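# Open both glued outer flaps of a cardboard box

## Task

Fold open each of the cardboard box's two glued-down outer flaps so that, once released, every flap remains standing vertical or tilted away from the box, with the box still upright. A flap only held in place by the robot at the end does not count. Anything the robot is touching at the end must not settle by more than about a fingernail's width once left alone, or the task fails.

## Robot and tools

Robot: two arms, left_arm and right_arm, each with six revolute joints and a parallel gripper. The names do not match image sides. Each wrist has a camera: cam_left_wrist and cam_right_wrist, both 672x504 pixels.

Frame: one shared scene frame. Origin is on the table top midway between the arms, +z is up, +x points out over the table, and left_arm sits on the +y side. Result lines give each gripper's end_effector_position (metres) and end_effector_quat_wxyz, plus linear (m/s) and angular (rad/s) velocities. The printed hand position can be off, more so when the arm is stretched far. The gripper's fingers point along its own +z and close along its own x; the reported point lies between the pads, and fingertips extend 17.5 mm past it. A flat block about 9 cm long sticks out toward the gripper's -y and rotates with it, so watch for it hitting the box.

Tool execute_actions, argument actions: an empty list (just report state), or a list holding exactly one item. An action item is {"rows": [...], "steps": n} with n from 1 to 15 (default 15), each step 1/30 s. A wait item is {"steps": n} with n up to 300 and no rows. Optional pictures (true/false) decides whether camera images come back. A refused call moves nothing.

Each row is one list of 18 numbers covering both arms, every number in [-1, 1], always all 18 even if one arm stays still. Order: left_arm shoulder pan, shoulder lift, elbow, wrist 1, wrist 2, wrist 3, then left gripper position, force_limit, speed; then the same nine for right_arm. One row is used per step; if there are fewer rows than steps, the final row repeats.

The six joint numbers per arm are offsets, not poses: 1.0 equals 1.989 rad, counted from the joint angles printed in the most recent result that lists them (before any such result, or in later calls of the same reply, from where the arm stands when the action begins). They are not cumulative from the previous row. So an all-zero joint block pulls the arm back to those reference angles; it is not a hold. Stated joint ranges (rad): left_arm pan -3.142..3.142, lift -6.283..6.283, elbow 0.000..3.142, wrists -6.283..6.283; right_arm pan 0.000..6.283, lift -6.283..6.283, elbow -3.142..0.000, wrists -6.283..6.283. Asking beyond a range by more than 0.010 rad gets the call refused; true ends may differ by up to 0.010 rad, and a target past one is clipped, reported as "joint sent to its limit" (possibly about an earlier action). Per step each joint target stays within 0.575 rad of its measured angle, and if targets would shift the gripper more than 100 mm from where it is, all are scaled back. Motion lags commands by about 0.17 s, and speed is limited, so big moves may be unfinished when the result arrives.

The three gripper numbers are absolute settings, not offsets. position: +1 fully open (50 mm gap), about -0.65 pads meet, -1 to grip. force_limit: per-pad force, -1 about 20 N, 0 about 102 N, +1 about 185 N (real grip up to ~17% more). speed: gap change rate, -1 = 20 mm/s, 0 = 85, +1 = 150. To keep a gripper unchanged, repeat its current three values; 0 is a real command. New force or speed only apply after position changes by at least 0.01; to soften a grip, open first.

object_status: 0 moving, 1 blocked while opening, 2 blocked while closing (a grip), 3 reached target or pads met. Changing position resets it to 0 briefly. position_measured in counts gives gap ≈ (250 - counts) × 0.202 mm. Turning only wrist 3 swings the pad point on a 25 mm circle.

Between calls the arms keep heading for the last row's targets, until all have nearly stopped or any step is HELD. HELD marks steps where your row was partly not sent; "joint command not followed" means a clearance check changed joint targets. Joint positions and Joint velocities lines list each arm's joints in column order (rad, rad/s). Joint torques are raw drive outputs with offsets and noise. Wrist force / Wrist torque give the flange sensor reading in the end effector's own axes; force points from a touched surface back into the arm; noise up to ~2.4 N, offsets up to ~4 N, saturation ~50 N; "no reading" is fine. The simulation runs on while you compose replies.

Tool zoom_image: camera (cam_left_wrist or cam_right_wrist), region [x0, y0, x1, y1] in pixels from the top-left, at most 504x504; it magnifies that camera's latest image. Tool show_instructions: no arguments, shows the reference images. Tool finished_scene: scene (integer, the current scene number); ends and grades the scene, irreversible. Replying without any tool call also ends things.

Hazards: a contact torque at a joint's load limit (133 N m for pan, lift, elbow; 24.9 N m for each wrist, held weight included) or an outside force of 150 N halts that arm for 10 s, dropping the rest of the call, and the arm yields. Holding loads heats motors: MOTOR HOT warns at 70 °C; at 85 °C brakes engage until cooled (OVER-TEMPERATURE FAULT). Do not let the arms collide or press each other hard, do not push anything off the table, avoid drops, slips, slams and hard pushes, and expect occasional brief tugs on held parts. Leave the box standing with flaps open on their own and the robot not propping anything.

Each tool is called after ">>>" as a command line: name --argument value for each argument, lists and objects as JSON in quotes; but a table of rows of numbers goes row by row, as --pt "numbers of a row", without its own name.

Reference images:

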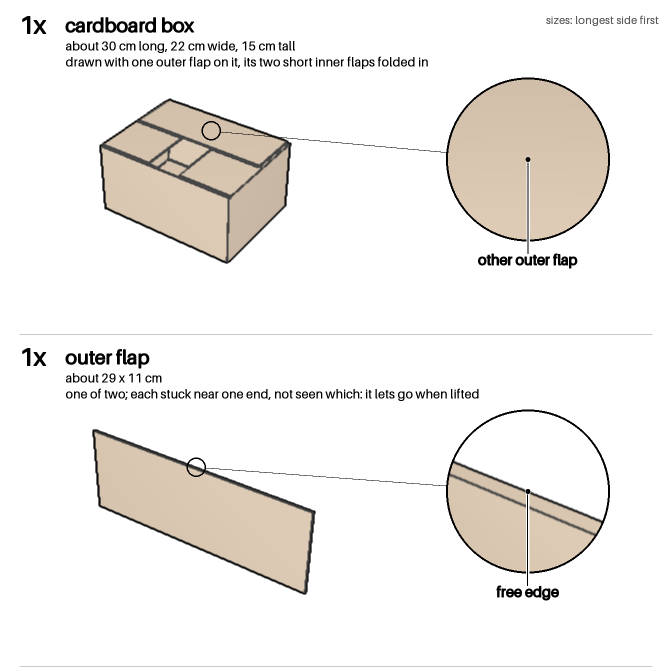

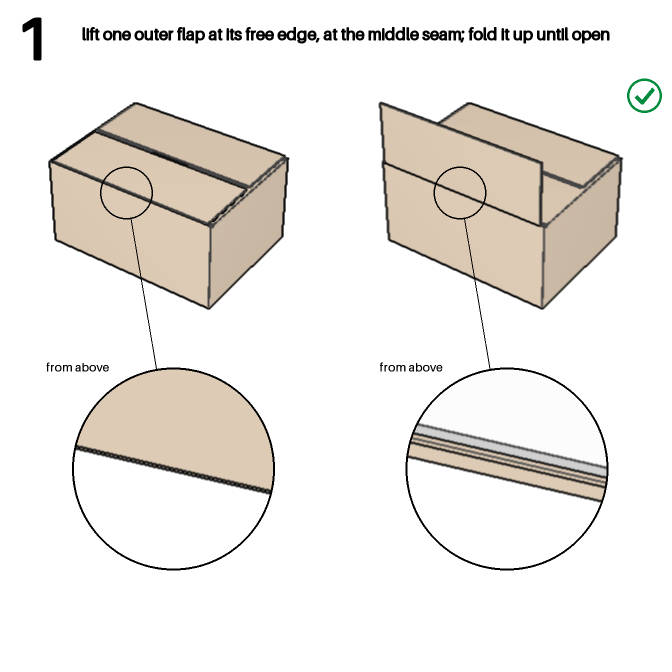

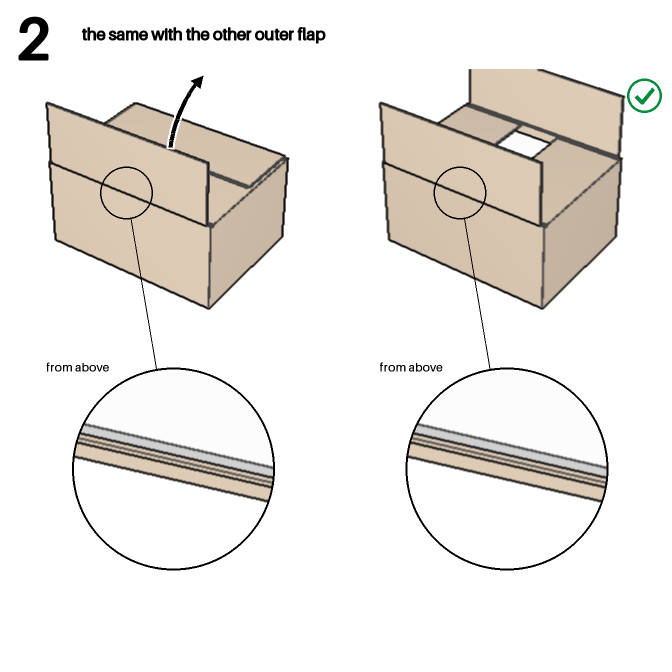

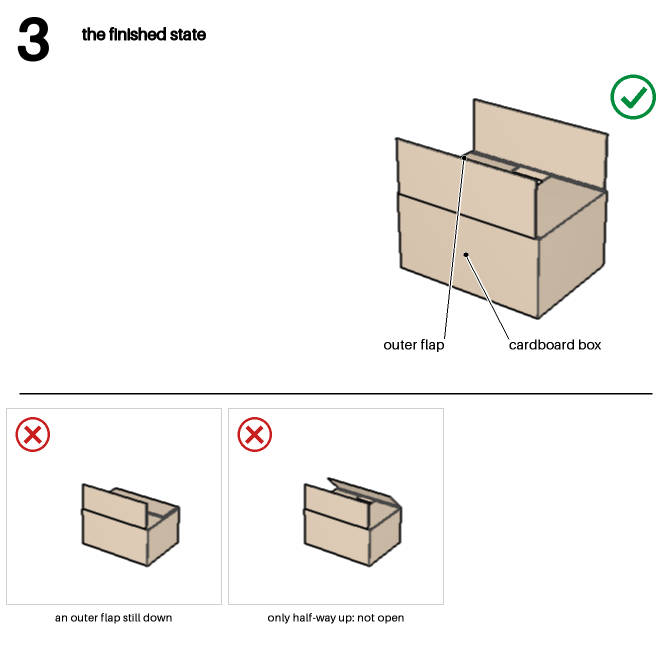

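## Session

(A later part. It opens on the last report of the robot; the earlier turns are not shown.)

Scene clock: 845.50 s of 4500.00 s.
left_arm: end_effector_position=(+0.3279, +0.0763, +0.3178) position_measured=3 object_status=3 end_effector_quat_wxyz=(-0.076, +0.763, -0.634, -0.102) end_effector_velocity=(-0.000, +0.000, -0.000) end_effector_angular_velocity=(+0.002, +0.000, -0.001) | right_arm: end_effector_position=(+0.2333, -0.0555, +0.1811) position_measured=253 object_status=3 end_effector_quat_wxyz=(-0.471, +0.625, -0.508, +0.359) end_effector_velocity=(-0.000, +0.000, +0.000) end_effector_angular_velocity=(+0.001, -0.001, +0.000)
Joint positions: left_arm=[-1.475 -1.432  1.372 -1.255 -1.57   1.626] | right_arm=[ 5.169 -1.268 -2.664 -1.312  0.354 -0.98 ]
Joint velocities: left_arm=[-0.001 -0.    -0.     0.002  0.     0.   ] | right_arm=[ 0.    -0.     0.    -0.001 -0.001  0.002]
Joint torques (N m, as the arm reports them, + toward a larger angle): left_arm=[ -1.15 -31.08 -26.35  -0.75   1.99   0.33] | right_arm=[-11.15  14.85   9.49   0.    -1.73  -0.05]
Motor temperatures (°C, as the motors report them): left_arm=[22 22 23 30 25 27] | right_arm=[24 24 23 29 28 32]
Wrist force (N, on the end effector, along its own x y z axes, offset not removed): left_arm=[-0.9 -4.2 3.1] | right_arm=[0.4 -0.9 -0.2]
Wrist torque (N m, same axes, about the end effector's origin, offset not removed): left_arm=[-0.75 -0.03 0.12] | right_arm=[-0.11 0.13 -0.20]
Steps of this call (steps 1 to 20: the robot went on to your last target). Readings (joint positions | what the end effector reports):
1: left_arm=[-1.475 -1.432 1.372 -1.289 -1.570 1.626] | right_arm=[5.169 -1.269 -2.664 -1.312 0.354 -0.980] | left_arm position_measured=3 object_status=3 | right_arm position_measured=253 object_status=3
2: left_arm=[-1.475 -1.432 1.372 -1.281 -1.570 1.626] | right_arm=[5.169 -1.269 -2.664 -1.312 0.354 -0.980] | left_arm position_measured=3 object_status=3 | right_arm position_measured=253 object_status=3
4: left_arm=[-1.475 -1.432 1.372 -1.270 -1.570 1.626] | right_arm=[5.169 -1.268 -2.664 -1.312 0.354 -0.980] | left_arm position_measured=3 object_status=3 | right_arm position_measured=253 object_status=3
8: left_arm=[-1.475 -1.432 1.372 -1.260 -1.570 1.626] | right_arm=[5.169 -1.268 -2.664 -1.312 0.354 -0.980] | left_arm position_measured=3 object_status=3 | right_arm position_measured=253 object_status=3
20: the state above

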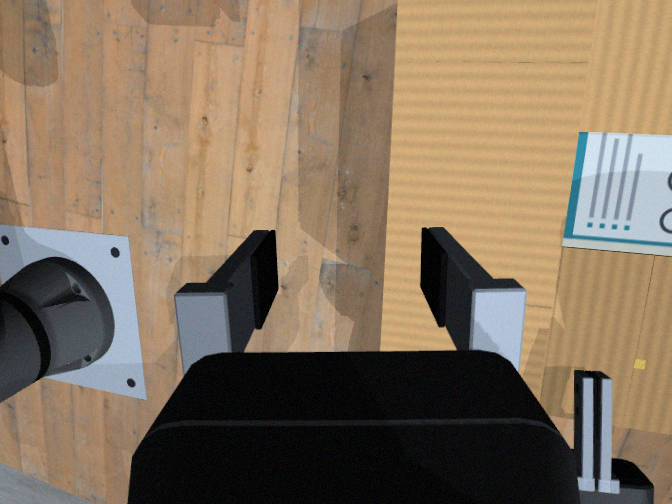

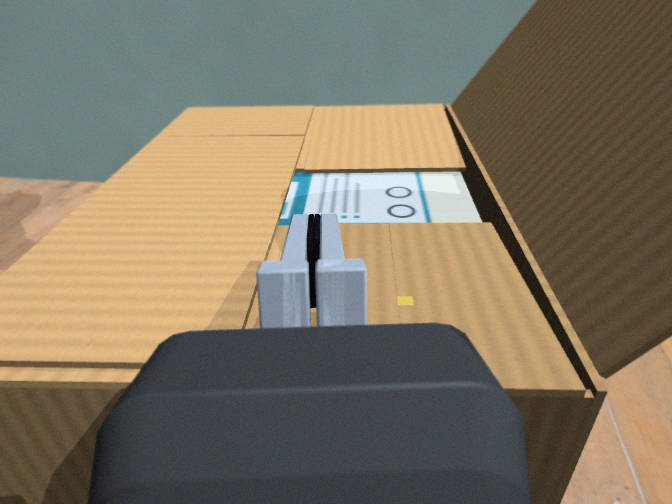

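>>> execute_actions --actions '[{"rows":[[0,0.03,-0.025,0.017,0,0,1,0,0,0.002,0.012,-0.006,-0.006,0,0,-1,0,0],[0,0.06,-0.05,0.033,0,0,1,0,0,0.004,0.025,-0.012,-0.012,0,0,-1,0,0],[0,0.09,-0.075,0.05,0,0,1,0,0,0.006,0.037,-0.018,-0.019,0,0,-1,0,0],[0,0.12,-0.1,0.066,0,0,1,0,0,0.0075,0.049,-0.0234,-0.025,0,0,-1,0,0]],"steps":15}]' --pictures false

>>> execute_actions --actions '[{"steps":20}]' --pictures false

>>> execute_actions --actions '[{"rows":[[0,0.03,-0.025,0.017,0,0,1,0,0,0,-0.006,-0.003,0.009,0,0,-1,0,0],[0,0.06,-0.05,0.033,0,0,1,0,0,0,-0.013,-0.006,0.019,0,0,-1,0,0],[0,0.09,-0.075,0.05,0,0,1,0,0,0,-0.02,-0.009,0.029,0,0,-1,0,0],[0,0.12,-0.1,0.066,0,0,1,0,0,0,-0.0264,-0.0116,0.038,0,0,-1,0,0]],"steps":15}]' --pictures false

>>> execute_actions --actions '[{"steps":25}]'

Scene clock: 866.00 s of 4500.00 s.
left_arm: end_effector_position=(+0.3388, +0.0315, +0.2786) position_measured=3 object_status=3 end_effector_quat_wxyz=(-0.124, +0.752, -0.626, -0.166) end_effector_velocity=(+0.004, -0.021, -0.022) end_effector_angular_velocity=(+0.072, +0.017, -0.001) | right_arm: end_effector_position=(+0.2385, -0.0729, +0.1814) position_measured=253 object_status=3 end_effector_quat_wxyz=(-0.473, +0.629, -0.504, +0.356) end_effector_velocity=(+0.002, -0.007, +0.000) end_effector_angular_velocity=(+0.003, +0.000, +0.006)
Joint positions: left_arm=[-1.475 -1.208  1.185 -1.131 -1.57   1.626] | right_arm=[ 5.183 -1.176 -2.708 -1.359  0.354 -0.98 ]
Joint velocities: left_arm=[-0.001  0.107 -0.088  0.055  0.    -0.001] | right_arm=[ 0.006  0.041 -0.019 -0.02  -0.001  0.   ]
Joint torques (N m, as the arm reports them, + toward a larger angle): left_arm=[ -1.21 -39.24 -27.86   0.09   1.97   0.33] | right_arm=[10.9   9.8   9.49  0.1  -1.83  0.15]
Motor temperatures (°C, as the motors report them): left_arm=[22 22 23 30 25 27] | right_arm=[24 24 23 29 28 32]
Wrist force (N, on the end effector, along its own x y z axes, offset not removed): left_arm=[0.7 -4.4 9.1] | right_arm=[-0.3 2.2 0.1]
Wrist torque (N m, same axes, about the end effector's origin, offset not removed): left_arm=[-0.45 -0.12 0.12] | right_arm=[0.54 0.05 -0.02]
Steps of this call (steps 1 to 15: the robot went on to your last target; steps 16 to 90: nothing new was sent; then 17.00 s passed at rest; steps 91 to 105: all 15 steps of this action). Readings (joint positions | what the end effector reports):
91: left_arm=[-1.475 -1.432 1.372 -1.255 -1.570 1.626] | right_arm=[5.169 -1.268 -2.664 -1.312 0.354 -0.980] | left_arm position_measured=3 object_status=3 | right_arm position_measured=253 object_status=3
92: left_arm=[-1.475 -1.429 1.369 -1.252 -1.570 1.626] | right_arm=[5.169 -1.267 -2.665 -1.313 0.354 -0.980] | left_arm position_measured=3 object_status=3 | right_arm position_measured=253 object_status=3
94: left_arm=[-1.475 -1.398 1.342 -1.233 -1.570 1.626] | right_arm=[5.171 -1.252 -2.673 -1.321 0.354 -0.980] | left_arm position_measured=3 object_status=3 | right_arm position_measured=253 object_status=3
98: left_arm=[-1.475 -1.280 1.243 -1.168 -1.570 1.626] | right_arm=[5.179 -1.203 -2.696 -1.345 0.354 -0.980] | left_arm position_measured=3 object_status=3 | right_arm position_measured=253 object_status=3
105: the state above

Scene clock: 866.67 s of 4500.00 s.
left_arm: end_effector_position=(+0.3394, +0.0289, +0.2757) position_measured=3 object_status=3 end_effector_quat_wxyz=(-0.127, +0.751, -0.625, -0.170) end_effector_velocity=(+0.001, +0.000, -0.000) end_effector_angular_velocity=(+0.001, +0.001, -0.000) | right_arm: end_effector_position=(+0.2388, -0.0738, +0.1813) position_measured=253 object_status=3 end_effector_quat_wxyz=(-0.474, +0.629, -0.504, +0.355) end_effector_velocity=(-0.000, +0.000, -0.000) end_effector_angular_velocity=(-0.001, -0.000, -0.000)
Joint positions: left_arm=[-1.475 -1.194  1.173 -1.124 -1.57   1.626] | right_arm=[ 5.184 -1.171 -2.711 -1.362  0.354 -0.98 ]
Joint velocities: left_arm=[ 0.001  0.001 -0.     0.     0.     0.001] | right_arm=[-0. -0.  0. -0.  0. -0.]
Joint torques (N m, as the arm reports them, + toward a larger angle): left_arm=[ -1.   -36.86 -30.4   -0.22   2.03   0.3 ] | right_arm=[ 9.45 11.95  9.7   0.01 -1.92  0.4 ]
Motor temperatures (°C, as the motors report them): left_arm=[22 22 23 30 25 27] | right_arm=[24 24 23 29 28 32]
Wrist force (N, on the end effector, along its own x y z axes, offset not removed): left_arm=[0.8 -1.6 1.8] | right_arm=[-1.3 -3.3 -2.0]
Wrist torque (N m, same axes, about the end effector's origin, offset not removed): left_arm=[-0.37 -0.07 0.17] | right_arm=[-0.43 0.21 0.14]
Steps of this call (steps 1 to 20: the robot went on to your last target). Readings (joint positions | what the end effector reports):
1: left_arm=[-1.475 -1.204 1.182 -1.129 -1.570 1.626] | right_arm=[5.183 -1.175 -2.709 -1.360 0.354 -0.980] | left_arm position_measured=3 object_status=3 | right_arm position_measured=253 object_status=3
2: left_arm=[-1.475 -1.202 1.180 -1.128 -1.570 1.626] | right_arm=[5.183 -1.174 -2.709 -1.360 0.354 -0.980] | left_arm position_measured=3 object_status=3 | right_arm position_measured=253 object_status=3
4: left_arm=[-1.475 -1.199 1.177 -1.126 -1.570 1.626] | right_arm=[5.183 -1.173 -2.710 -1.361 0.354 -0.980] | left_arm position_measured=3 object_status=3 | right_arm position_measured=253 object_status=3
8: left_arm=[-1.475 -1.195 1.175 -1.124 -1.570 1.626] | right_arm=[5.183 -1.172 -2.711 -1.361 0.354 -0.980] | left_arm position_measured=3 object_status=3 | right_arm position_measured=253 object_status=3
20: the state above

Scene clock: 867.17 s of 4500.00 s.
left_arm: end_effector_position=(+0.3484, -0.0079, +0.2234) position_measured=3 object_status=3 end_effector_quat_wxyz=(-0.173, +0.736, -0.612, -0.232) end_effector_velocity=(+0.005, -0.015, -0.029) end_effector_angular_velocity=(+0.074, +0.018, +0.002) | right_arm: end_effector_position=(+0.2388, -0.0738, +0.1690) position_measured=253 object_status=3 end_effector_quat_wxyz=(-0.474, +0.629, -0.504, +0.355) end_effector_velocity=(+0.000, -0.000, -0.005) end_effector_angular_velocity=(-0.002, +0.000, -0.000)
Joint positions: left_arm=[-1.475 -0.969  0.986 -0.999 -1.57   1.626] | right_arm=[ 5.184 -1.221 -2.733 -1.29   0.354 -0.98 ]
Joint velocities: left_arm=[ 0.002  0.107 -0.087  0.055 -0.    -0.001] | right_arm=[-0.    -0.022 -0.009  0.031  0.001 -0.001]
Joint torques (N m, as the arm reports them, + toward a larger angle): left_arm=[ -0.75 -47.81 -29.86   0.59   1.94   0.34] | right_arm=[11.14 -7.14  9.68  4.52 -1.85  0.13]
Motor temperatures (°C, as the motors report them): left_arm=[22 22 23 30 25 27] | right_arm=[24 24 23 29 28 32]
Wrist force (N, on the end effector, along its own x y z axes, offset not removed): left_arm=[-2.6 3.7 3.7] | right_arm=[-0.4 0.0 1.3]
Wrist torque (N m, same axes, about the end effector's origin, offset not removed): left_arm=[0.76 0.47 0.06] | right_arm=[0.04 0.03 -0.04]
Steps of this call (steps 1 to 15: all 15 steps of this action). Readings (joint positions | what the end effector reports):
1: left_arm=[-1.475 -1.194 1.173 -1.124 -1.570 1.626] | right_arm=[5.184 -1.171 -2.711 -1.362 0.354 -0.980] | left_arm position_measured=3 object_status=3 | right_arm position_measured=253 object_status=3
2: left_arm=[-1.475 -1.191 1.170 -1.121 -1.570 1.626] | right_arm=[5.184 -1.172 -2.711 -1.361 0.354 -0.980] | left_arm position_measured=3 object_status=3 | right_arm position_measured=253 object_status=3
4: left_arm=[-1.475 -1.159 1.143 -1.102 -1.570 1.626] | right_arm=[5.184 -1.180 -2.715 -1.349 0.354 -0.980] | left_arm position_measured=3 object_status=3 | right_arm position_measured=253 object_status=3
8: left_arm=[-1.475 -1.041 1.045 -1.037 -1.570 1.626] | right_arm=[5.184 -1.206 -2.727 -1.311 0.354 -0.980] | left_arm position_measured=3 object_status=3 | right_arm position_measured=253 object_status=3
15: the state above

Scene clock: 868.00 s of 4500.00 s.
left_arm: end_effector_position=(+0.3488, -0.0099, +0.2197) position_measured=3 object_status=3 end_effector_quat_wxyz=(-0.176, +0.735, -0.611, -0.236) end_effector_velocity=(+0.000, +0.000, -0.000) end_effector_angular_velocity=(+0.000, +0.000, -0.001) | right_arm: end_effector_position=(+0.2388, -0.0738, +0.1683) position_measured=253 object_status=3 end_effector_quat_wxyz=(-0.474, +0.629, -0.504, +0.355) end_effector_velocity=(+0.000, +0.000, +0.000) end_effector_angular_velocity=(-0.001, -0.001, +0.001)
Joint positions: left_arm=[-1.475 -0.955  0.974 -0.992 -1.57   1.626] | right_arm=[ 5.184 -1.223 -2.734 -1.286  0.354 -0.98 ]
Joint velocities: left_arm=[ 0.     0.    -0.     0.     0.     0.001] | right_arm=[-0.    -0.     0.     0.    -0.001 -0.001]
Joint torques (N m, as the arm reports them, + toward a larger angle): left_arm=[ -1.23 -46.33 -29.8    0.38   1.9    0.27] | right_arm=[ 7.59 -8.17  8.06  4.42 -2.01  0.09]
Motor temperatures (°C, as the motors report them): left_arm=[22 22 23 30 25 27] | right_arm=[24 24 23 29 28 32]
Wrist force (N, on the end effector, along its own x y z axes, offset not removed): left_arm=[0.2 -1.4 2.4] | right_arm=[0.7 -0.5 0.1]
Wrist torque (N m, same axes, about the end effector's origin, offset not removed): left_arm=[-0.14 0.03 0.22] | right_arm=[0.03 -0.07 -0.04]
Steps of this call (steps 1 to 25: the robot went on to your last target). Readings (joint positions | what the end effector reports):
1: left_arm=[-1.475 -0.966 0.983 -0.998 -1.570 1.626] | right_arm=[5.184 -1.221 -2.733 -1.289 0.354 -0.980] | left_arm position_measured=3 object_status=3 | right_arm position_measured=253 object_status=3
2: left_arm=[-1.475 -0.963 0.981 -0.997 -1.570 1.626] | right_arm=[5.184 -1.222 -2.733 -1.288 0.354 -0.980] | left_arm position_measured=3 object_status=3 | right_arm position_measured=253 object_status=3
4: left_arm=[-1.475 -0.960 0.978 -0.995 -1.570 1.626] | right_arm=[5.184 -1.222 -2.733 -1.287 0.354 -0.980] | left_arm position_measured=3 object_status=3 | right_arm position_measured=253 object_status=3
8: left_arm=[-1.475 -0.957 0.976 -0.993 -1.570 1.626] | right_arm=[5.184 -1.223 -2.734 -1.287 0.354 -0.980] | left_arm position_measured=3 object_status=3 | right_arm position_measured=253 object_status=3
25: the state above

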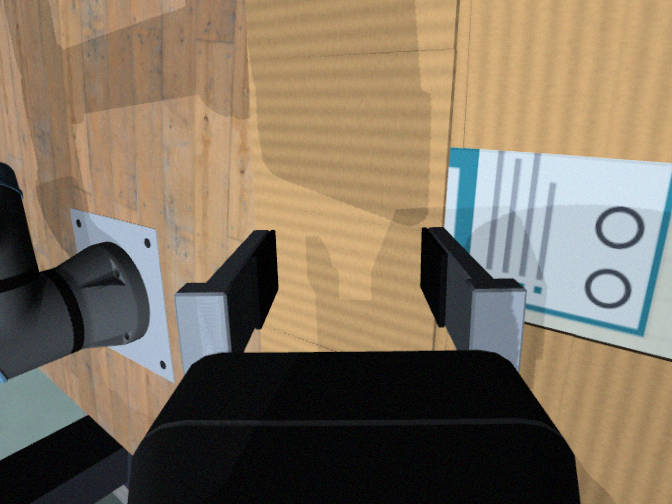

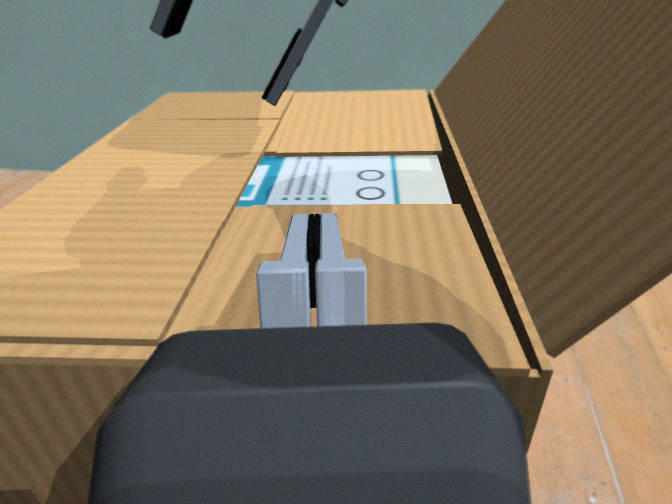

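>>> execute_actions --actions '[{"rows":[[0,0.003,0.011,-0.013,0,0,1,0,0,0,-0.008,-0.0035,0.0116,0,0,-1,0,0],[0,0.006,0.021,-0.026,0,0,1,0,0,0,-0.008,-0.0035,0.0116,0,0,-1,0,0],[0,0.008,0.032,-0.039,0,0,1,0,0,0,-0.008,-0.0035,0.0116,0,0,-1,0,0],[0,0.0108,0.042,-0.052,0,0,1,0,0,0,-0.008,-0.0035,0.0116,0,0,-1,0,0]],"steps":15}]' --pictures false

>>> execute_actions --actions '[{"steps":15}]'

Scene clock: 883.97 s of 4500.00 s.
left_arm: end_effector_position=(+0.3498, -0.0137, +0.1759) position_measured=3 object_status=3 end_effector_quat_wxyz=(-0.176, +0.735, -0.611, -0.237) end_effector_velocity=(-0.000, -0.001, -0.019) end_effector_angular_velocity=(-0.001, +0.000, -0.002) | right_arm: end_effector_position=(+0.2389, -0.0740, +0.1647) position_measured=253 object_status=3 end_effector_quat_wxyz=(-0.474, +0.629, -0.504, +0.355) end_effector_velocity=(+0.000, -0.000, -0.001) end_effector_angular_velocity=(+0.002, +0.001, -0.001)
Joint positions: left_arm=[-1.475 -0.935  1.053 -1.09  -1.57   1.626] | right_arm=[ 5.184 -1.239 -2.741 -1.264  0.354 -0.98 ]
Joint velocities: left_arm=[-0.001  0.008  0.034 -0.043 -0.     0.001] | right_arm=[-0.    -0.004 -0.001  0.005 -0.     0.002]
Joint torques (N m, as the arm reports them, + toward a larger angle): left_arm=[ -1.13 -46.9  -18.67  -2.52   1.99   0.31] | right_arm=[ 5.27 -9.75  4.45  4.17  0.14  0.12]
Motor temperatures (°C, as the motors report them): left_arm=[22 22 23 30 26 27] | right_arm=[24 24 23 29 28 32]
Wrist force (N, on the end effector, along its own x y z axes, offset not removed): left_arm=[3.3 -2.2 -2.4] | right_arm=[4.8 -18.7 -8.0]
Wrist torque (N m, same axes, about the end effector's origin, offset not removed): left_arm=[-0.37 -0.53 -0.01] | right_arm=[0.39 -0.19 -0.27]
Steps of this call (steps 1 to 15: the robot went on to your last target; steps 16 to 90: nothing new was sent; then 12.47 s passed at rest; steps 91 to 105: all 15 steps of this action). Readings (joint positions | what the end effector reports):
91: left_arm=[-1.475 -0.955 0.974 -0.992 -1.570 1.626] | right_arm=[5.184 -1.224 -2.734 -1.286 0.354 -0.980] | left_arm position_measured=3 object_status=3 | right_arm position_measured=253 object_status=3
92: left_arm=[-1.475 -0.955 0.976 -0.994 -1.570 1.626] | right_arm=[5.184 -1.225 -2.735 -1.284 0.354 -0.980] | left_arm position_measured=3 object_status=3 | right_arm position_measured=253 object_status=3
94: left_arm=[-1.475 -0.951 0.989 -1.010 -1.570 1.626] | right_arm=[5.184 -1.230 -2.737 -1.277 0.354 -0.980] | left_arm position_measured=3 object_status=3 | right_arm position_measured=253 object_status=3
98: left_arm=[-1.475 -0.940 1.031 -1.061 -1.570 1.626] | right_arm=[5.184 -1.236 -2.739 -1.268 0.354 -0.980] | left_arm position_measured=3 object_status=3 | right_arm position_measured=253 object_status=3
105: the state above

Scene clock: 884.47 s of 4500.00 s.
left_arm: end_effector_position=(+0.3498, -0.0138, +0.1735) position_measured=3 object_status=3 end_effector_quat_wxyz=(-0.176, +0.735, -0.611, -0.237) end_effector_velocity=(+0.000, +0.001, -0.001) end_effector_angular_velocity=(+0.001, +0.000, +0.002) | right_arm: end_effector_position=(+0.2389, -0.0740, +0.1646) position_measured=253 object_status=3 end_effector_quat_wxyz=(-0.474, +0.629, -0.504, +0.355) end_effector_velocity=(-0.000, -0.000, -0.000) end_effector_angular_velocity=(-0.001, +0.001, -0.000)
Joint positions: left_arm=[-1.475 -0.934  1.058 -1.096 -1.57   1.626] | right_arm=[ 5.184 -1.239 -2.741 -1.263  0.354 -0.98 ]
Joint velocities: left_arm=[ 0.001  0.     0.002 -0.001 -0.    -0.001] | right_arm=[ 0.    -0.001 -0.     0.001  0.001 -0.   ]
Joint torques (N m, as the arm reports them, + toward a larger angle): left_arm=[ -0.76 -44.89 -15.94  -2.82   1.89   0.3 ] | right_arm=[  5.12 -11.31   2.32   3.91   3.75   0.38]
Motor temperatures (°C, as the motors report them): left_arm=[22 22 23 30 26 27] | right_arm=[24 24 23 29 28 32]
Wrist force (N, on the end effector, along its own x y z axes, offset not removed): left_arm=[-2.7 -3.7 0.6] | right_arm=[6.0 -24.3 -14.5]
Wrist torque (N m, same axes, about the end effector's origin, offset not removed): left_arm=[-0.45 0.41 0.21] | right_arm=[0.15 -0.20 -0.32]
Steps of this call (steps 1 to 15: the robot went on to your last target). Readings (joint positions | what the end effector reports):
1: left_arm=[-1.475 -0.934 1.054 -1.091 -1.570 1.626] | right_arm=[5.184 -1.239 -2.741 -1.264 0.354 -0.980] | left_arm position_measured=3 object_status=3 | right_arm position_measured=253 object_status=3
2: left_arm=[-1.475 -0.934 1.055 -1.092 -1.570 1.626] | right_arm=[5.184 -1.239 -2.741 -1.263 0.354 -0.980] | left_arm position_measured=3 object_status=3 | right_arm position_measured=253 object_status=3
4: left_arm=[-1.475 -0.934 1.056 -1.094 -1.570 1.626] | right_arm=[5.184 -1.239 -2.741 -1.263 0.354 -0.980] | left_arm position_measured=3 object_status=3 | right_arm position_measured=253 object_status=3
8: left_arm=[-1.475 -0.934 1.057 -1.095 -1.570 1.626] | right_arm=[5.184 -1.239 -2.741 -1.263 0.354 -0.980] | left_arm position_measured=3 object_status=3 | right_arm position_measured=253 object_status=3
15: the state above
All arms were judged still, so your last target was given up. Only a new action makes them travel on or press farther. Fingers that are still opening or closing keep moving.

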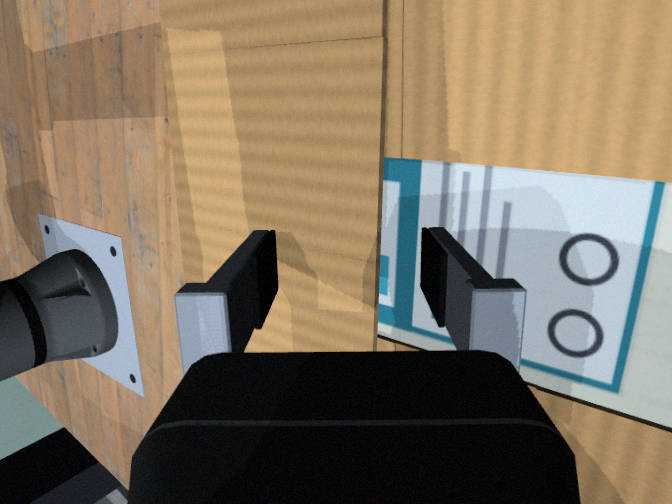

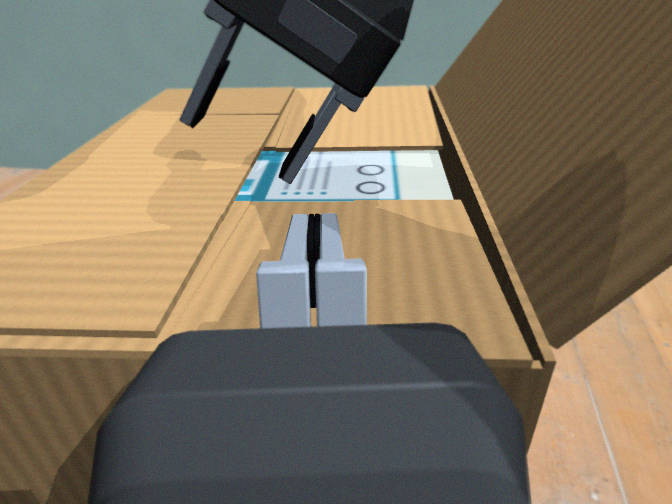

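>>> execute_actions --actions '[{"rows":[[0,0.0126,-0.0163,0.0247,0,0,1,0,0,0,-0.002,-0.001,0.003,0,0,-1,0,0],[0,0.025,-0.0326,0.049,0,0,1,0,0,0,-0.002,-0.001,0.003,0,0,-1,0,0],[0,0.038,-0.049,0.074,0,0,1,0,0,0,-0.002,-0.001,0.003,0,0,-1,0,0],[0,0.05,-0.065,0.099,0,0,1,0,0,0,-0.002,-0.001,0.003,0,0,-1,0,0],[0,0.063,-0.081,0.124,0,0,1,0,0,0,-0.002,-0.001,0.003,0,0,-1,0,0],[0,0.0757,-0.0977,0.148,0,0,1,0,0,0,-0.002,-0.001,0.003,0,0,-1,0,0]],"steps":15}]' --pictures false

>>> execute_actions --actions '[{"steps":18}]'

Scene clock: 898.90 s of 4500.00 s.
left_arm: end_effector_position=(+0.3460, +0.0018, +0.1743) position_measured=3 object_status=3 end_effector_quat_wxyz=(-0.241, +0.704, -0.585, -0.323) end_effector_velocity=(-0.003, +0.011, +0.004) end_effector_angular_velocity=(+0.147, +0.035, -0.001) | right_arm: end_effector_position=(+0.2390, -0.0741, +0.1637) position_measured=253 object_status=3 end_effector_quat_wxyz=(-0.474, +0.629, -0.504, +0.355) end_effector_velocity=(-0.000, +0.001, +0.000) end_effector_angular_velocity=(+0.001, -0.001, +0.001)
Joint positions: left_arm=[-1.475 -0.794  0.878 -0.825 -1.57   1.626] | right_arm=[ 5.184 -1.243 -2.743 -1.257  0.354 -0.98 ]
Joint velocities: left_arm=[-0.001  0.088 -0.114  0.177 -0.    -0.   ] | right_arm=[-0.    -0.003  0.001  0.003 -0.002 -0.001]
Joint torques (N m, as the arm reports them, + toward a larger angle): left_arm=[ -0.98 -39.4  -17.38   3.06   0.97   0.19] | right_arm=[  4.6  -16.21  -8.09   2.7    8.04   0.04]
Motor temperatures (°C, as the motors report them): left_arm=[22 22 23 30 26 27] | right_arm=[24 24 23 29 28 32]
Wrist force (N, on the end effector, along its own x y z axes, offset not removed): left_arm=[-9.2 -4.0 -27.9] | right_arm=[0.6 -50.0 -19.2]
Wrist torque (N m, same axes, about the end effector's origin, offset not removed): left_arm=[-0.44 0.91 0.23] | right_arm=[0.51 -0.17 -0.09]
Steps of this call (steps 1 to 90: nothing new was sent; then 10.93 s passed at rest; steps 91 to 105: all 15 steps of this action). Readings (joint positions | what the end effector reports):
91: left_arm=[-1.475 -0.934 1.058 -1.096 -1.570 1.626] | right_arm=[5.184 -1.239 -2.741 -1.263 0.354 -0.980] | left_arm position_measured=3 object_status=3 | right_arm position_measured=253 object_status=3
92: left_arm=[-1.475 -0.932 1.056 -1.093 -1.570 1.626] | right_arm=[5.184 -1.240 -2.741 -1.263 0.354 -0.980] | left_arm position_measured=3 object_status=3 | right_arm position_measured=253 object_status=3
94: left_arm=[-1.475 -0.917 1.037 -1.066 -1.570 1.626] | right_arm=[5.184 -1.241 -2.742 -1.261 0.354 -0.980] | left_arm position_measured=3 object_status=3 | right_arm position_measured=253 object_status=3
98: left_arm=[-1.475 -0.852 0.954 -0.944 -1.570 1.626] | right_arm=[5.184 -1.242 -2.742 -1.258 0.354 -0.980] | left_arm position_measured=3 object_status=3 | right_arm position_measured=253 object_status=3
105: the state above

Scene clock: 899.50 s of 4500.00 s.
left_arm: end_effector_position=(+0.3456, +0.0034, +0.1750) position_measured=3 object_status=3 end_effector_quat_wxyz=(-0.246, +0.700, -0.583, -0.331) end_effector_velocity=(+0.000, -0.000, +0.000) end_effector_angular_velocity=(-0.000, -0.001, +0.001) | right_arm: end_effector_position=(+0.2390, -0.0741, +0.1636) position_measured=253 object_status=3 end_effector_quat_wxyz=(-0.474, +0.629, -0.504, +0.355) end_effector_velocity=(+0.000, -0.000, -0.000) end_effector_angular_velocity=(-0.002, +0.000, +0.000)
Joint positions: left_arm=[-1.475 -0.783  0.864 -0.801 -1.57   1.626] | right_arm=[ 5.184 -1.243 -2.743 -1.257  0.354 -0.98 ]
Joint velocities: left_arm=[ 0.001  0.001 -0.002  0.     0.    -0.001] | right_arm=[ 0.    -0.    -0.001 -0.     0.001 -0.   ]
Joint torques (N m, as the arm reports them, + toward a larger angle): left_arm=[ -0.84 -42.57 -20.32   3.59  -0.93   0.24] | right_arm=[  3.94 -15.47 -12.22  -1.16  14.81   0.21]
Motor temperatures (°C, as the motors report them): left_arm=[22 22 23 30 26 27] | right_arm=[24 24 23 29 28 32]
Wrist force (N, on the end effector, along its own x y z axes, offset not removed): left_arm=[1.2 4.1 -24.4] | right_arm=[-13.3 -49.8 -7.7]
Wrist torque (N m, same axes, about the end effector's origin, offset not removed): left_arm=[-0.67 0.15 0.05] | right_arm=[0.60 -0.35 -0.01]
Steps of this call (steps 1 to 18: the robot went on to your last target). Readings (joint positions | what the end effector reports):
1: left_arm=[-1.475 -0.792 0.875 -0.819 -1.570 1.626] | right_arm=[5.184 -1.243 -2.743 -1.257 0.354 -0.980] | left_arm position_measured=3 object_status=3 | right_arm position_measured=253 object_status=3
2: left_arm=[-1.475 -0.790 0.872 -0.815 -1.570 1.626] | right_arm=[5.184 -1.243 -2.743 -1.257 0.354 -0.980] | left_arm position_measured=3 object_status=3 | right_arm position_measured=253 object_status=3
4: left_arm=[-1.475 -0.787 0.869 -0.810 -1.570 1.626] | right_arm=[5.184 -1.243 -2.743 -1.257 0.354 -0.980] | left_arm position_measured=3 object_status=3 | right_arm position_measured=253 object_status=3
8: left_arm=[-1.475 -0.785 0.865 -0.804 -1.570 1.626] | right_arm=[5.184 -1.243 -2.743 -1.257 0.354 -0.980] | left_arm position_measured=3 object_status=3 | right_arm position_measured=253 object_status=3
18: the state above

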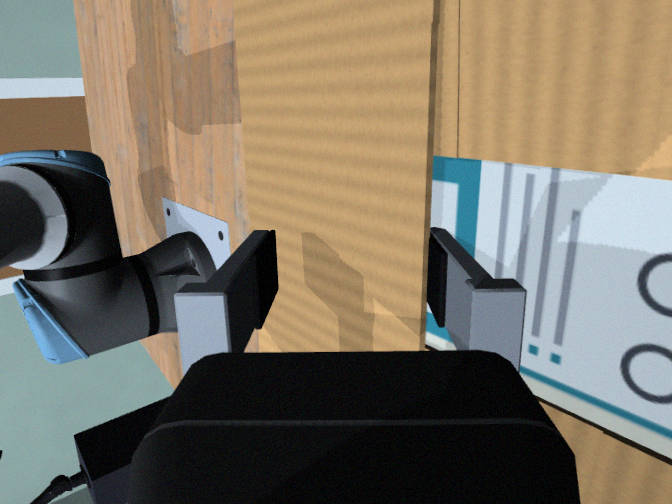

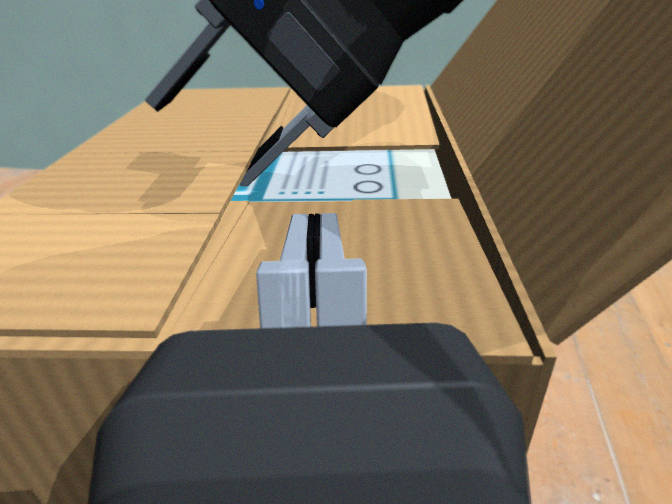

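>>> execute_actions --actions '[{"rows":[[0,-0.0073,0.0012,0.006,0,0,1,0,0,0,0.002,0.001,-0.003,0,0,-1,0,0]],"steps":15}]'

Scene clock: 908.77 s of 4500.00 s.
left_arm: end_effector_position=(+0.3447, +0.0071, +0.1837) position_measured=3 object_status=3 end_effector_quat_wxyz=(-0.246, +0.700, -0.583, -0.331) end_effector_velocity=(+0.000, +0.002, +0.003) end_effector_angular_velocity=(+0.001, +0.000, +0.002) | right_arm: end_effector_position=(+0.2389, -0.0740, +0.1645) position_measured=253 object_status=3 end_effector_quat_wxyz=(-0.474, +0.629, -0.504, +0.355) end_effector_velocity=(-0.000, +0.000, +0.001) end_effector_angular_velocity=(+0.002, +0.000, +0.001)
Joint positions: left_arm=[-1.475 -0.797  0.866 -0.79  -1.57   1.626] | right_arm=[ 5.184 -1.24  -2.741 -1.263  0.354 -0.98 ]
Joint velocities: left_arm=[ 0.002 -0.004  0.001  0.005 -0.    -0.   ] | right_arm=[ 0.     0.002  0.001 -0.001 -0.001  0.   ]
Joint torques (N m, as the arm reports them, + toward a larger angle): left_arm=[  1.09 -65.27 -12.84   4.15   0.87   0.22] | right_arm=[ 3.91 10.27 15.33 -1.34  5.25  0.19]
Motor temperatures (°C, as the motors report them): left_arm=[22 22 23 30 26 27] | right_arm=[24 24 23 29 29 32]
Wrist force (N, on the end effector, along its own x y z axes, offset not removed): left_arm=[8.6 0.4 -3.8] | right_arm=[-7.5 -27.9 -1.2]
Wrist torque (N m, same axes, about the end effector's origin, offset not removed): left_arm=[-1.01 0.22 0.08] | right_arm=[0.02 -0.26 0.10]
Steps of this call (steps 1 to 15: the robot went on to your last target; steps 16 to 90: nothing new was sent; then 5.77 s passed at rest; steps 91 to 105: all 15 steps of this action). Readings (joint positions | what the end effector reports):
91: left_arm=[-1.475 -0.783 0.864 -0.801 -1.570 1.626] | right_arm=[5.184 -1.243 -2.743 -1.257 0.354 -0.980] | left_arm position_measured=3 object_status=3 | right_arm position_measured=253 object_status=3
92: left_arm=[-1.475 -0.784 0.864 -0.800 -1.570 1.626] | right_arm=[5.184 -1.243 -2.743 -1.258 0.354 -0.980] | left_arm position_measured=3 object_status=3 | right_arm position_measured=253 object_status=3
94: left_arm=[-1.475 -0.789 0.864 -0.796 -1.570 1.626] | right_arm=[5.184 -1.242 -2.742 -1.259 0.354 -0.980] | left_arm position_measured=3 object_status=3 | right_arm position_measured=253 object_status=3
98: left_arm=[-1.475 -0.794 0.866 -0.792 -1.570 1.626] | right_arm=[5.184 -1.241 -2.741 -1.262 0.354 -0.980] | left_arm position_measured=3 object_status=3 | right_arm position_measured=253 object_status=3
105: the state above

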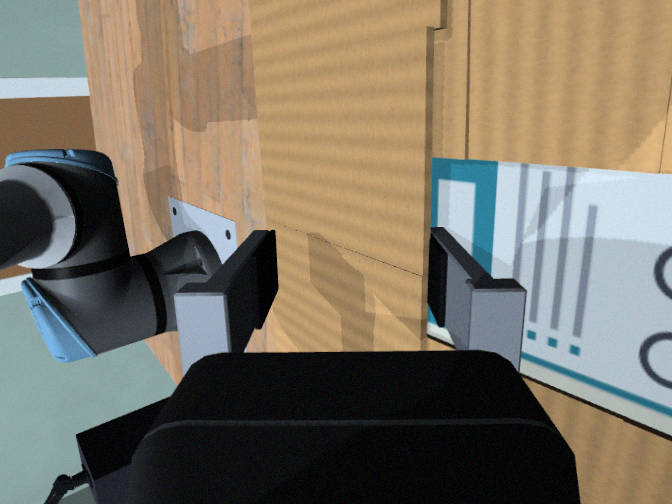

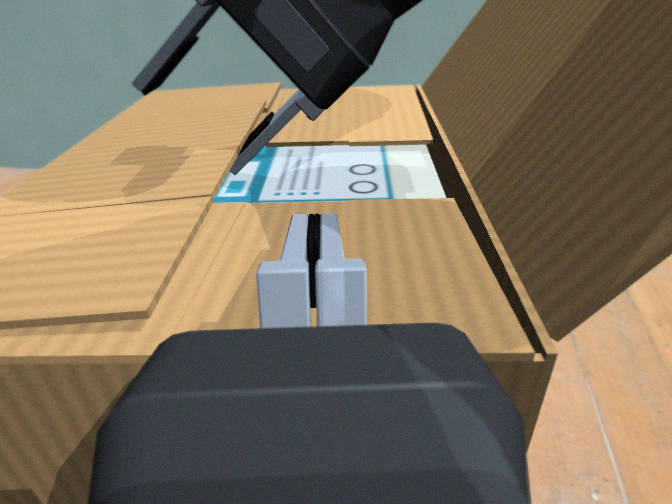

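>>> execute_actions --actions '[{"rows":[[0,-0.007,0.004,0.003,0,0,1,0,0,0,0,0,0,0,0,-1,0,0],[0,-0.014,0.0082,0.0058,0,0,1,0,0,0,0,0,0,0,0,-1,0,0]],"steps":15}]'

Scene clock: 914.57 s of 4500.00 s.
left_arm: end_effector_position=(+0.3428, +0.0149, +0.1959) position_measured=3 object_status=3 end_effector_quat_wxyz=(-0.246, +0.700, -0.583, -0.331) end_effector_velocity=(-0.001, +0.003, +0.004) end_effector_angular_velocity=(+0.002, +0.000, -0.000) | right_arm: end_effector_position=(+0.2389, -0.0740, +0.1646) position_measured=253 object_status=3 end_effector_quat_wxyz=(-0.474, +0.629, -0.504, +0.355) end_effector_velocity=(-0.000, -0.000, -0.000) end_effector_angular_velocity=(+0.000, +0.003, -0.002)
Joint positions: left_arm=[-1.475 -0.824  0.882 -0.779 -1.57   1.626] | right_arm=[ 5.184 -1.239 -2.741 -1.263  0.354 -0.98 ]
Joint velocities: left_arm=[-0.    -0.008  0.006  0.005 -0.    -0.   ] | right_arm=[-0.    -0.     0.001  0.     0.003  0.001]
Joint torques (N m, as the arm reports them, + toward a larger angle): left_arm=[  1.31 -65.85 -13.27   5.47   2.26   0.26] | right_arm=[  4.45 -11.95   0.89   2.69   7.9    0.33]
Motor temperatures (°C, as the motors report them): left_arm=[22 22 23 30 26 27] | right_arm=[24 24 23 29 29 32]
Wrist force (N, on the end effector, along its own x y z axes, offset not removed): left_arm=[11.6 7.5 -6.5] | right_arm=[-9.3 -27.2 1.7]
Wrist torque (N m, same axes, about the end effector's origin, offset not removed): left_arm=[-0.21 0.27 0.20] | right_arm=[0.02 -0.13 0.09]
Steps of this call (steps 1 to 15: the robot went on to your last target; steps 16 to 90: nothing new was sent; then 2.30 s passed at rest; steps 91 to 105: all 15 steps of this action). Readings (joint positions | what the end effector reports):
91: left_arm=[-1.475 -0.798 0.866 -0.789 -1.570 1.626] | right_arm=[5.184 -1.239 -2.741 -1.263 0.354 -0.980] | left_arm position_measured=3 object_status=3 | right_arm position_measured=253 object_status=3
92: left_arm=[-1.475 -0.799 0.867 -0.789 -1.570 1.626] | right_arm=[5.184 -1.239 -2.741 -1.263 0.354 -0.980] | left_arm position_measured=3 object_status=3 | right_arm position_measured=253 object_status=3
94: left_arm=[-1.475 -0.807 0.871 -0.786 -1.570 1.626] | right_arm=[5.184 -1.239 -2.741 -1.263 0.354 -0.980] | left_arm position_measured=3 object_status=3 | right_arm position_measured=253 object_status=3
98: left_arm=[-1.475 -0.818 0.878 -0.781 -1.570 1.626] | right_arm=[5.184 -1.239 -2.741 -1.263 0.354 -0.980] | left_arm position_measured=3 object_status=3 | right_arm position_measured=253 object_status=3
105: the state above

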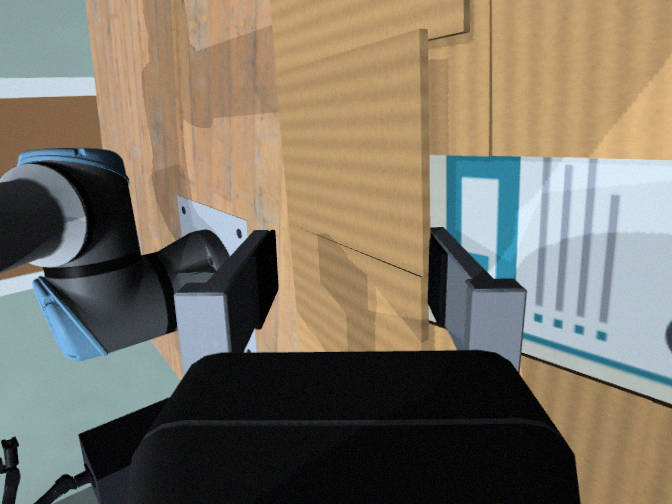

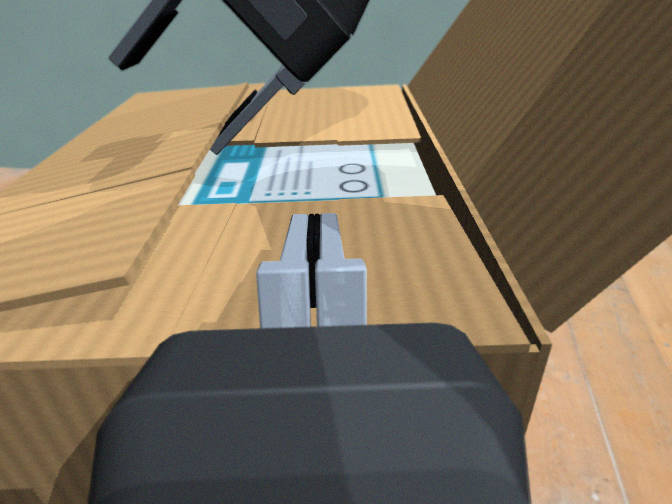

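>>> execute_actions --actions '[{"rows":[[0,-0.003,-0.003,0.006,0,0,1,0,0,0,-0.002,-0.001,0.003,0,0,-1,0,0],[0,-0.0058,-0.0057,0.0117,0,0,1,0,0,0,-0.002,-0.001,0.003,0,0,-1,0,0]],"steps":15}]'

Scene clock: 921.23 s of 4500.00 s.
left_arm: end_effector_position=(+0.3421, +0.0180, +0.2078) position_measured=3 object_status=3 end_effector_quat_wxyz=(-0.246, +0.700, -0.583, -0.331) end_effector_velocity=(+0.001, +0.002, +0.004) end_effector_angular_velocity=(+0.001, +0.000, +0.002) | right_arm: end_effector_position=(+0.2390, -0.0741, +0.1636) position_measured=253 object_status=3 end_effector_quat_wxyz=(-0.474, +0.629, -0.504, +0.355) end_effector_velocity=(-0.000, +0.001, +0.000) end_effector_angular_velocity=(+0.004, +0.002, -0.000)
Joint positions: left_arm=[-1.475 -0.835  0.871 -0.756 -1.57   1.626] | right_arm=[ 5.184 -1.243 -2.743 -1.257  0.354 -0.98 ]
Joint velocities: left_arm=[ 0.002 -0.003 -0.004  0.007  0.    -0.   ] | right_arm=[ 0.    -0.001  0.001  0.003  0.     0.001]
Joint torques (N m, as the arm reports them, + toward a larger angle): left_arm=[  1.13 -68.24 -29.2    3.56   3.56   0.2 ] | right_arm=[  4.1  -15.32 -10.06   2.15  10.12   0.37]
Motor temperatures (°C, as the motors report them): left_arm=[22 22 23 30 26 27] | right_arm=[24 24 23 29 29 32]
Wrist force (N, on the end effector, along its own x y z axes, offset not removed): left_arm=[10.2 9.8 5.1] | right_arm=[-5.0 -50.0 -14.6]
Wrist torque (N m, same axes, about the end effector's origin, offset not removed): left_arm=[0.41 -0.09 0.17] | right_arm=[0.98 -0.14 -0.25]
Steps of this call (steps 1 to 15: the robot went on to your last target; steps 16 to 90: nothing new was sent; then 3.17 s passed at rest; steps 91 to 105: all 15 steps of this action). Readings (joint positions | what the end effector reports):
91: left_arm=[-1.475 -0.825 0.882 -0.778 -1.570 1.626] | right_arm=[5.184 -1.240 -2.741 -1.263 0.354 -0.980] | left_arm position_measured=3 object_status=3 | right_arm position_measured=253 object_status=3
92: left_arm=[-1.475 -0.825 0.882 -0.777 -1.570 1.626] | right_arm=[5.184 -1.240 -2.741 -1.262 0.354 -0.980] | left_arm position_measured=3 object_status=3 | right_arm position_measured=253 object_status=3
94: left_arm=[-1.475 -0.828 0.878 -0.771 -1.570 1.626] | right_arm=[5.184 -1.241 -2.742 -1.260 0.354 -0.980] | left_arm position_measured=3 object_status=3 | right_arm position_measured=253 object_status=3
98: left_arm=[-1.475 -0.833 0.873 -0.761 -1.570 1.626] | right_arm=[5.184 -1.243 -2.742 -1.258 0.354 -0.980] | left_arm position_measured=3 object_status=3 | right_arm position_measured=253 object_status=3
105: the state above

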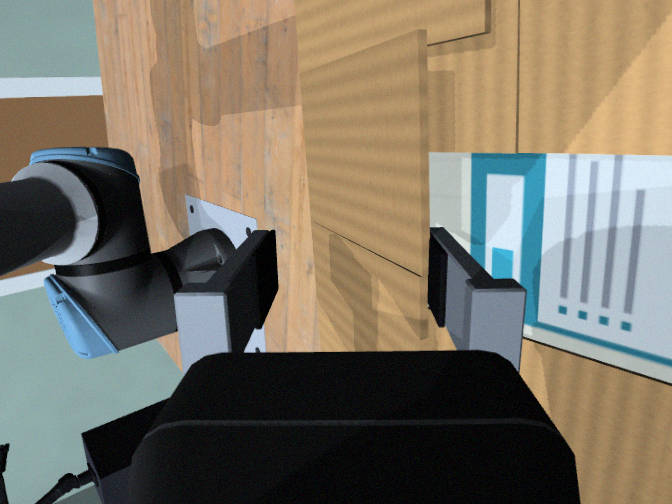

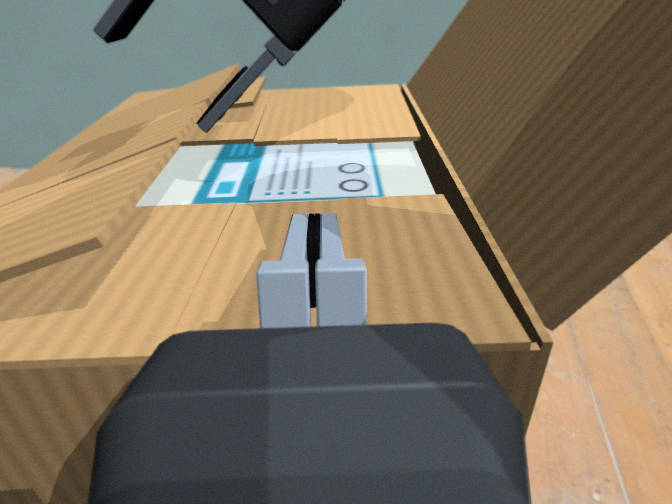

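>>> execute_actions --actions '[{"rows":[[0,-0.008,0.007,0.001,0,0,1,0,0,0,0,0,0,0,0,-1,0,0],[0,-0.016,0.014,0.0017,0,0,1,0,0,0,0,0,0,0,0,-1,0,0]],"steps":15}]'

Scene clock: 928.73 s of 4500.00 s.
left_arm: end_effector_position=(+0.3398, +0.0273, +0.2178) position_measured=3 object_status=3 end_effector_quat_wxyz=(-0.246, +0.700, -0.583, -0.331) end_effector_velocity=(-0.001, +0.003, +0.003) end_effector_angular_velocity=(-0.000, +0.000, +0.001) | right_arm: end_effector_position=(+0.2390, -0.0741, +0.1636) position_measured=253 object_status=3 end_effector_quat_wxyz=(-0.474, +0.629, -0.504, +0.355) end_effector_velocity=(-0.000, -0.000, -0.000) end_effector_angular_velocity=(-0.000, +0.000, -0.001)
Joint positions: left_arm=[-1.475 -0.866  0.898 -0.753 -1.57   1.626] | right_arm=[ 5.184 -1.243 -2.743 -1.257  0.354 -0.98 ]
Joint velocities: left_arm=[ 0.    -0.009  0.008  0.001 -0.001 -0.   ] | right_arm=[-0.    -0.001  0.     0.     0.001  0.   ]
Joint torques (N m, as the arm reports them, + toward a larger angle): left_arm=[  0.66 -61.52 -15.49   1.73  -2.45   0.37] | right_arm=[ 3.8  -2.5   1.85 -2.27 13.48 -0.22]
Motor temperatures (°C, as the motors report them): left_arm=[22 22 23 30 26 27] | right_arm=[24 24 23 29 29 32]
Wrist force (N, on the end effector, along its own x y z axes, offset not removed): left_arm=[-0.2 -0.8 2.6] | right_arm=[-5.5 -50.0 -14.3]
Wrist torque (N m, same axes, about the end effector's origin, offset not removed): left_arm=[-0.05 0.46 -0.09] | right_arm=[0.99 -0.13 -0.05]
Steps of this call (steps 1 to 15: the robot went on to your last target; steps 16 to 90: nothing new was sent; then 4.00 s passed at rest; steps 91 to 105: all 15 steps of this action). Readings (joint positions | what the end effector reports):
91: left_arm=[-1.475 -0.835 0.870 -0.755 -1.570 1.626] | right_arm=[5.184 -1.243 -2.743 -1.257 0.354 -0.980] | left_arm position_measured=3 object_status=3 | right_arm position_measured=253 object_status=3
92: left_arm=[-1.475 -0.837 0.871 -0.755 -1.570 1.626] | right_arm=[5.184 -1.243 -2.743 -1.257 0.354 -0.980] | left_arm position_measured=3 object_status=3 | right_arm position_measured=253 object_status=3
94: left_arm=[-1.475 -0.846 0.879 -0.754 -1.570 1.626] | right_arm=[5.184 -1.243 -2.743 -1.257 0.354 -0.980] | left_arm position_measured=3 object_status=3 | right_arm position_measured=253 object_status=3
98: left_arm=[-1.475 -0.859 0.892 -0.753 -1.570 1.626] | right_arm=[5.184 -1.243 -2.743 -1.257 0.354 -0.980] | left_arm position_measured=3 object_status=3 | right_arm position_measured=253 object_status=3
105: the state above

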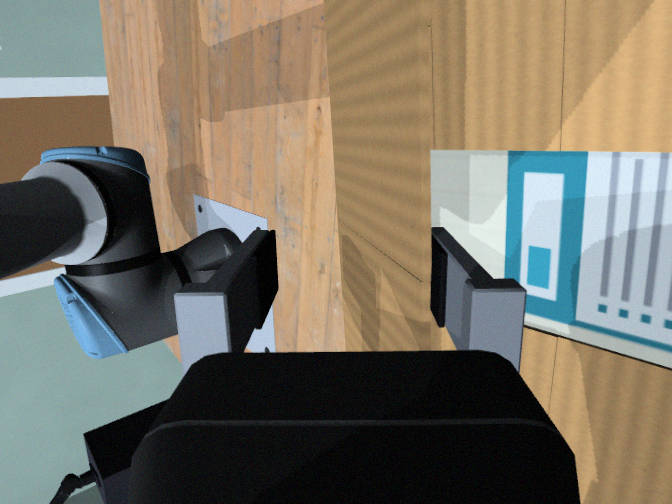

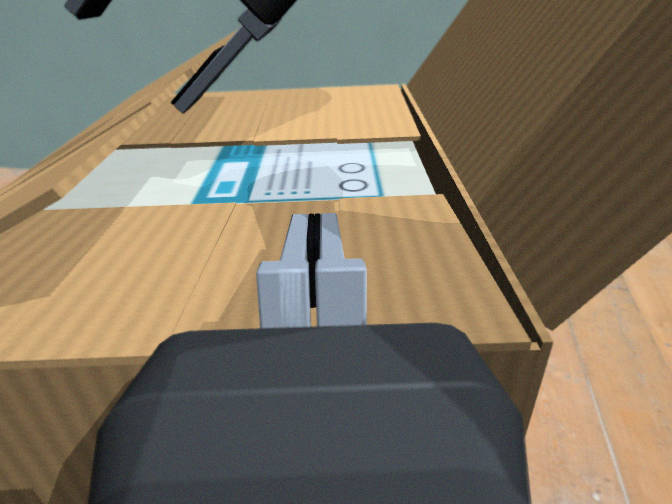

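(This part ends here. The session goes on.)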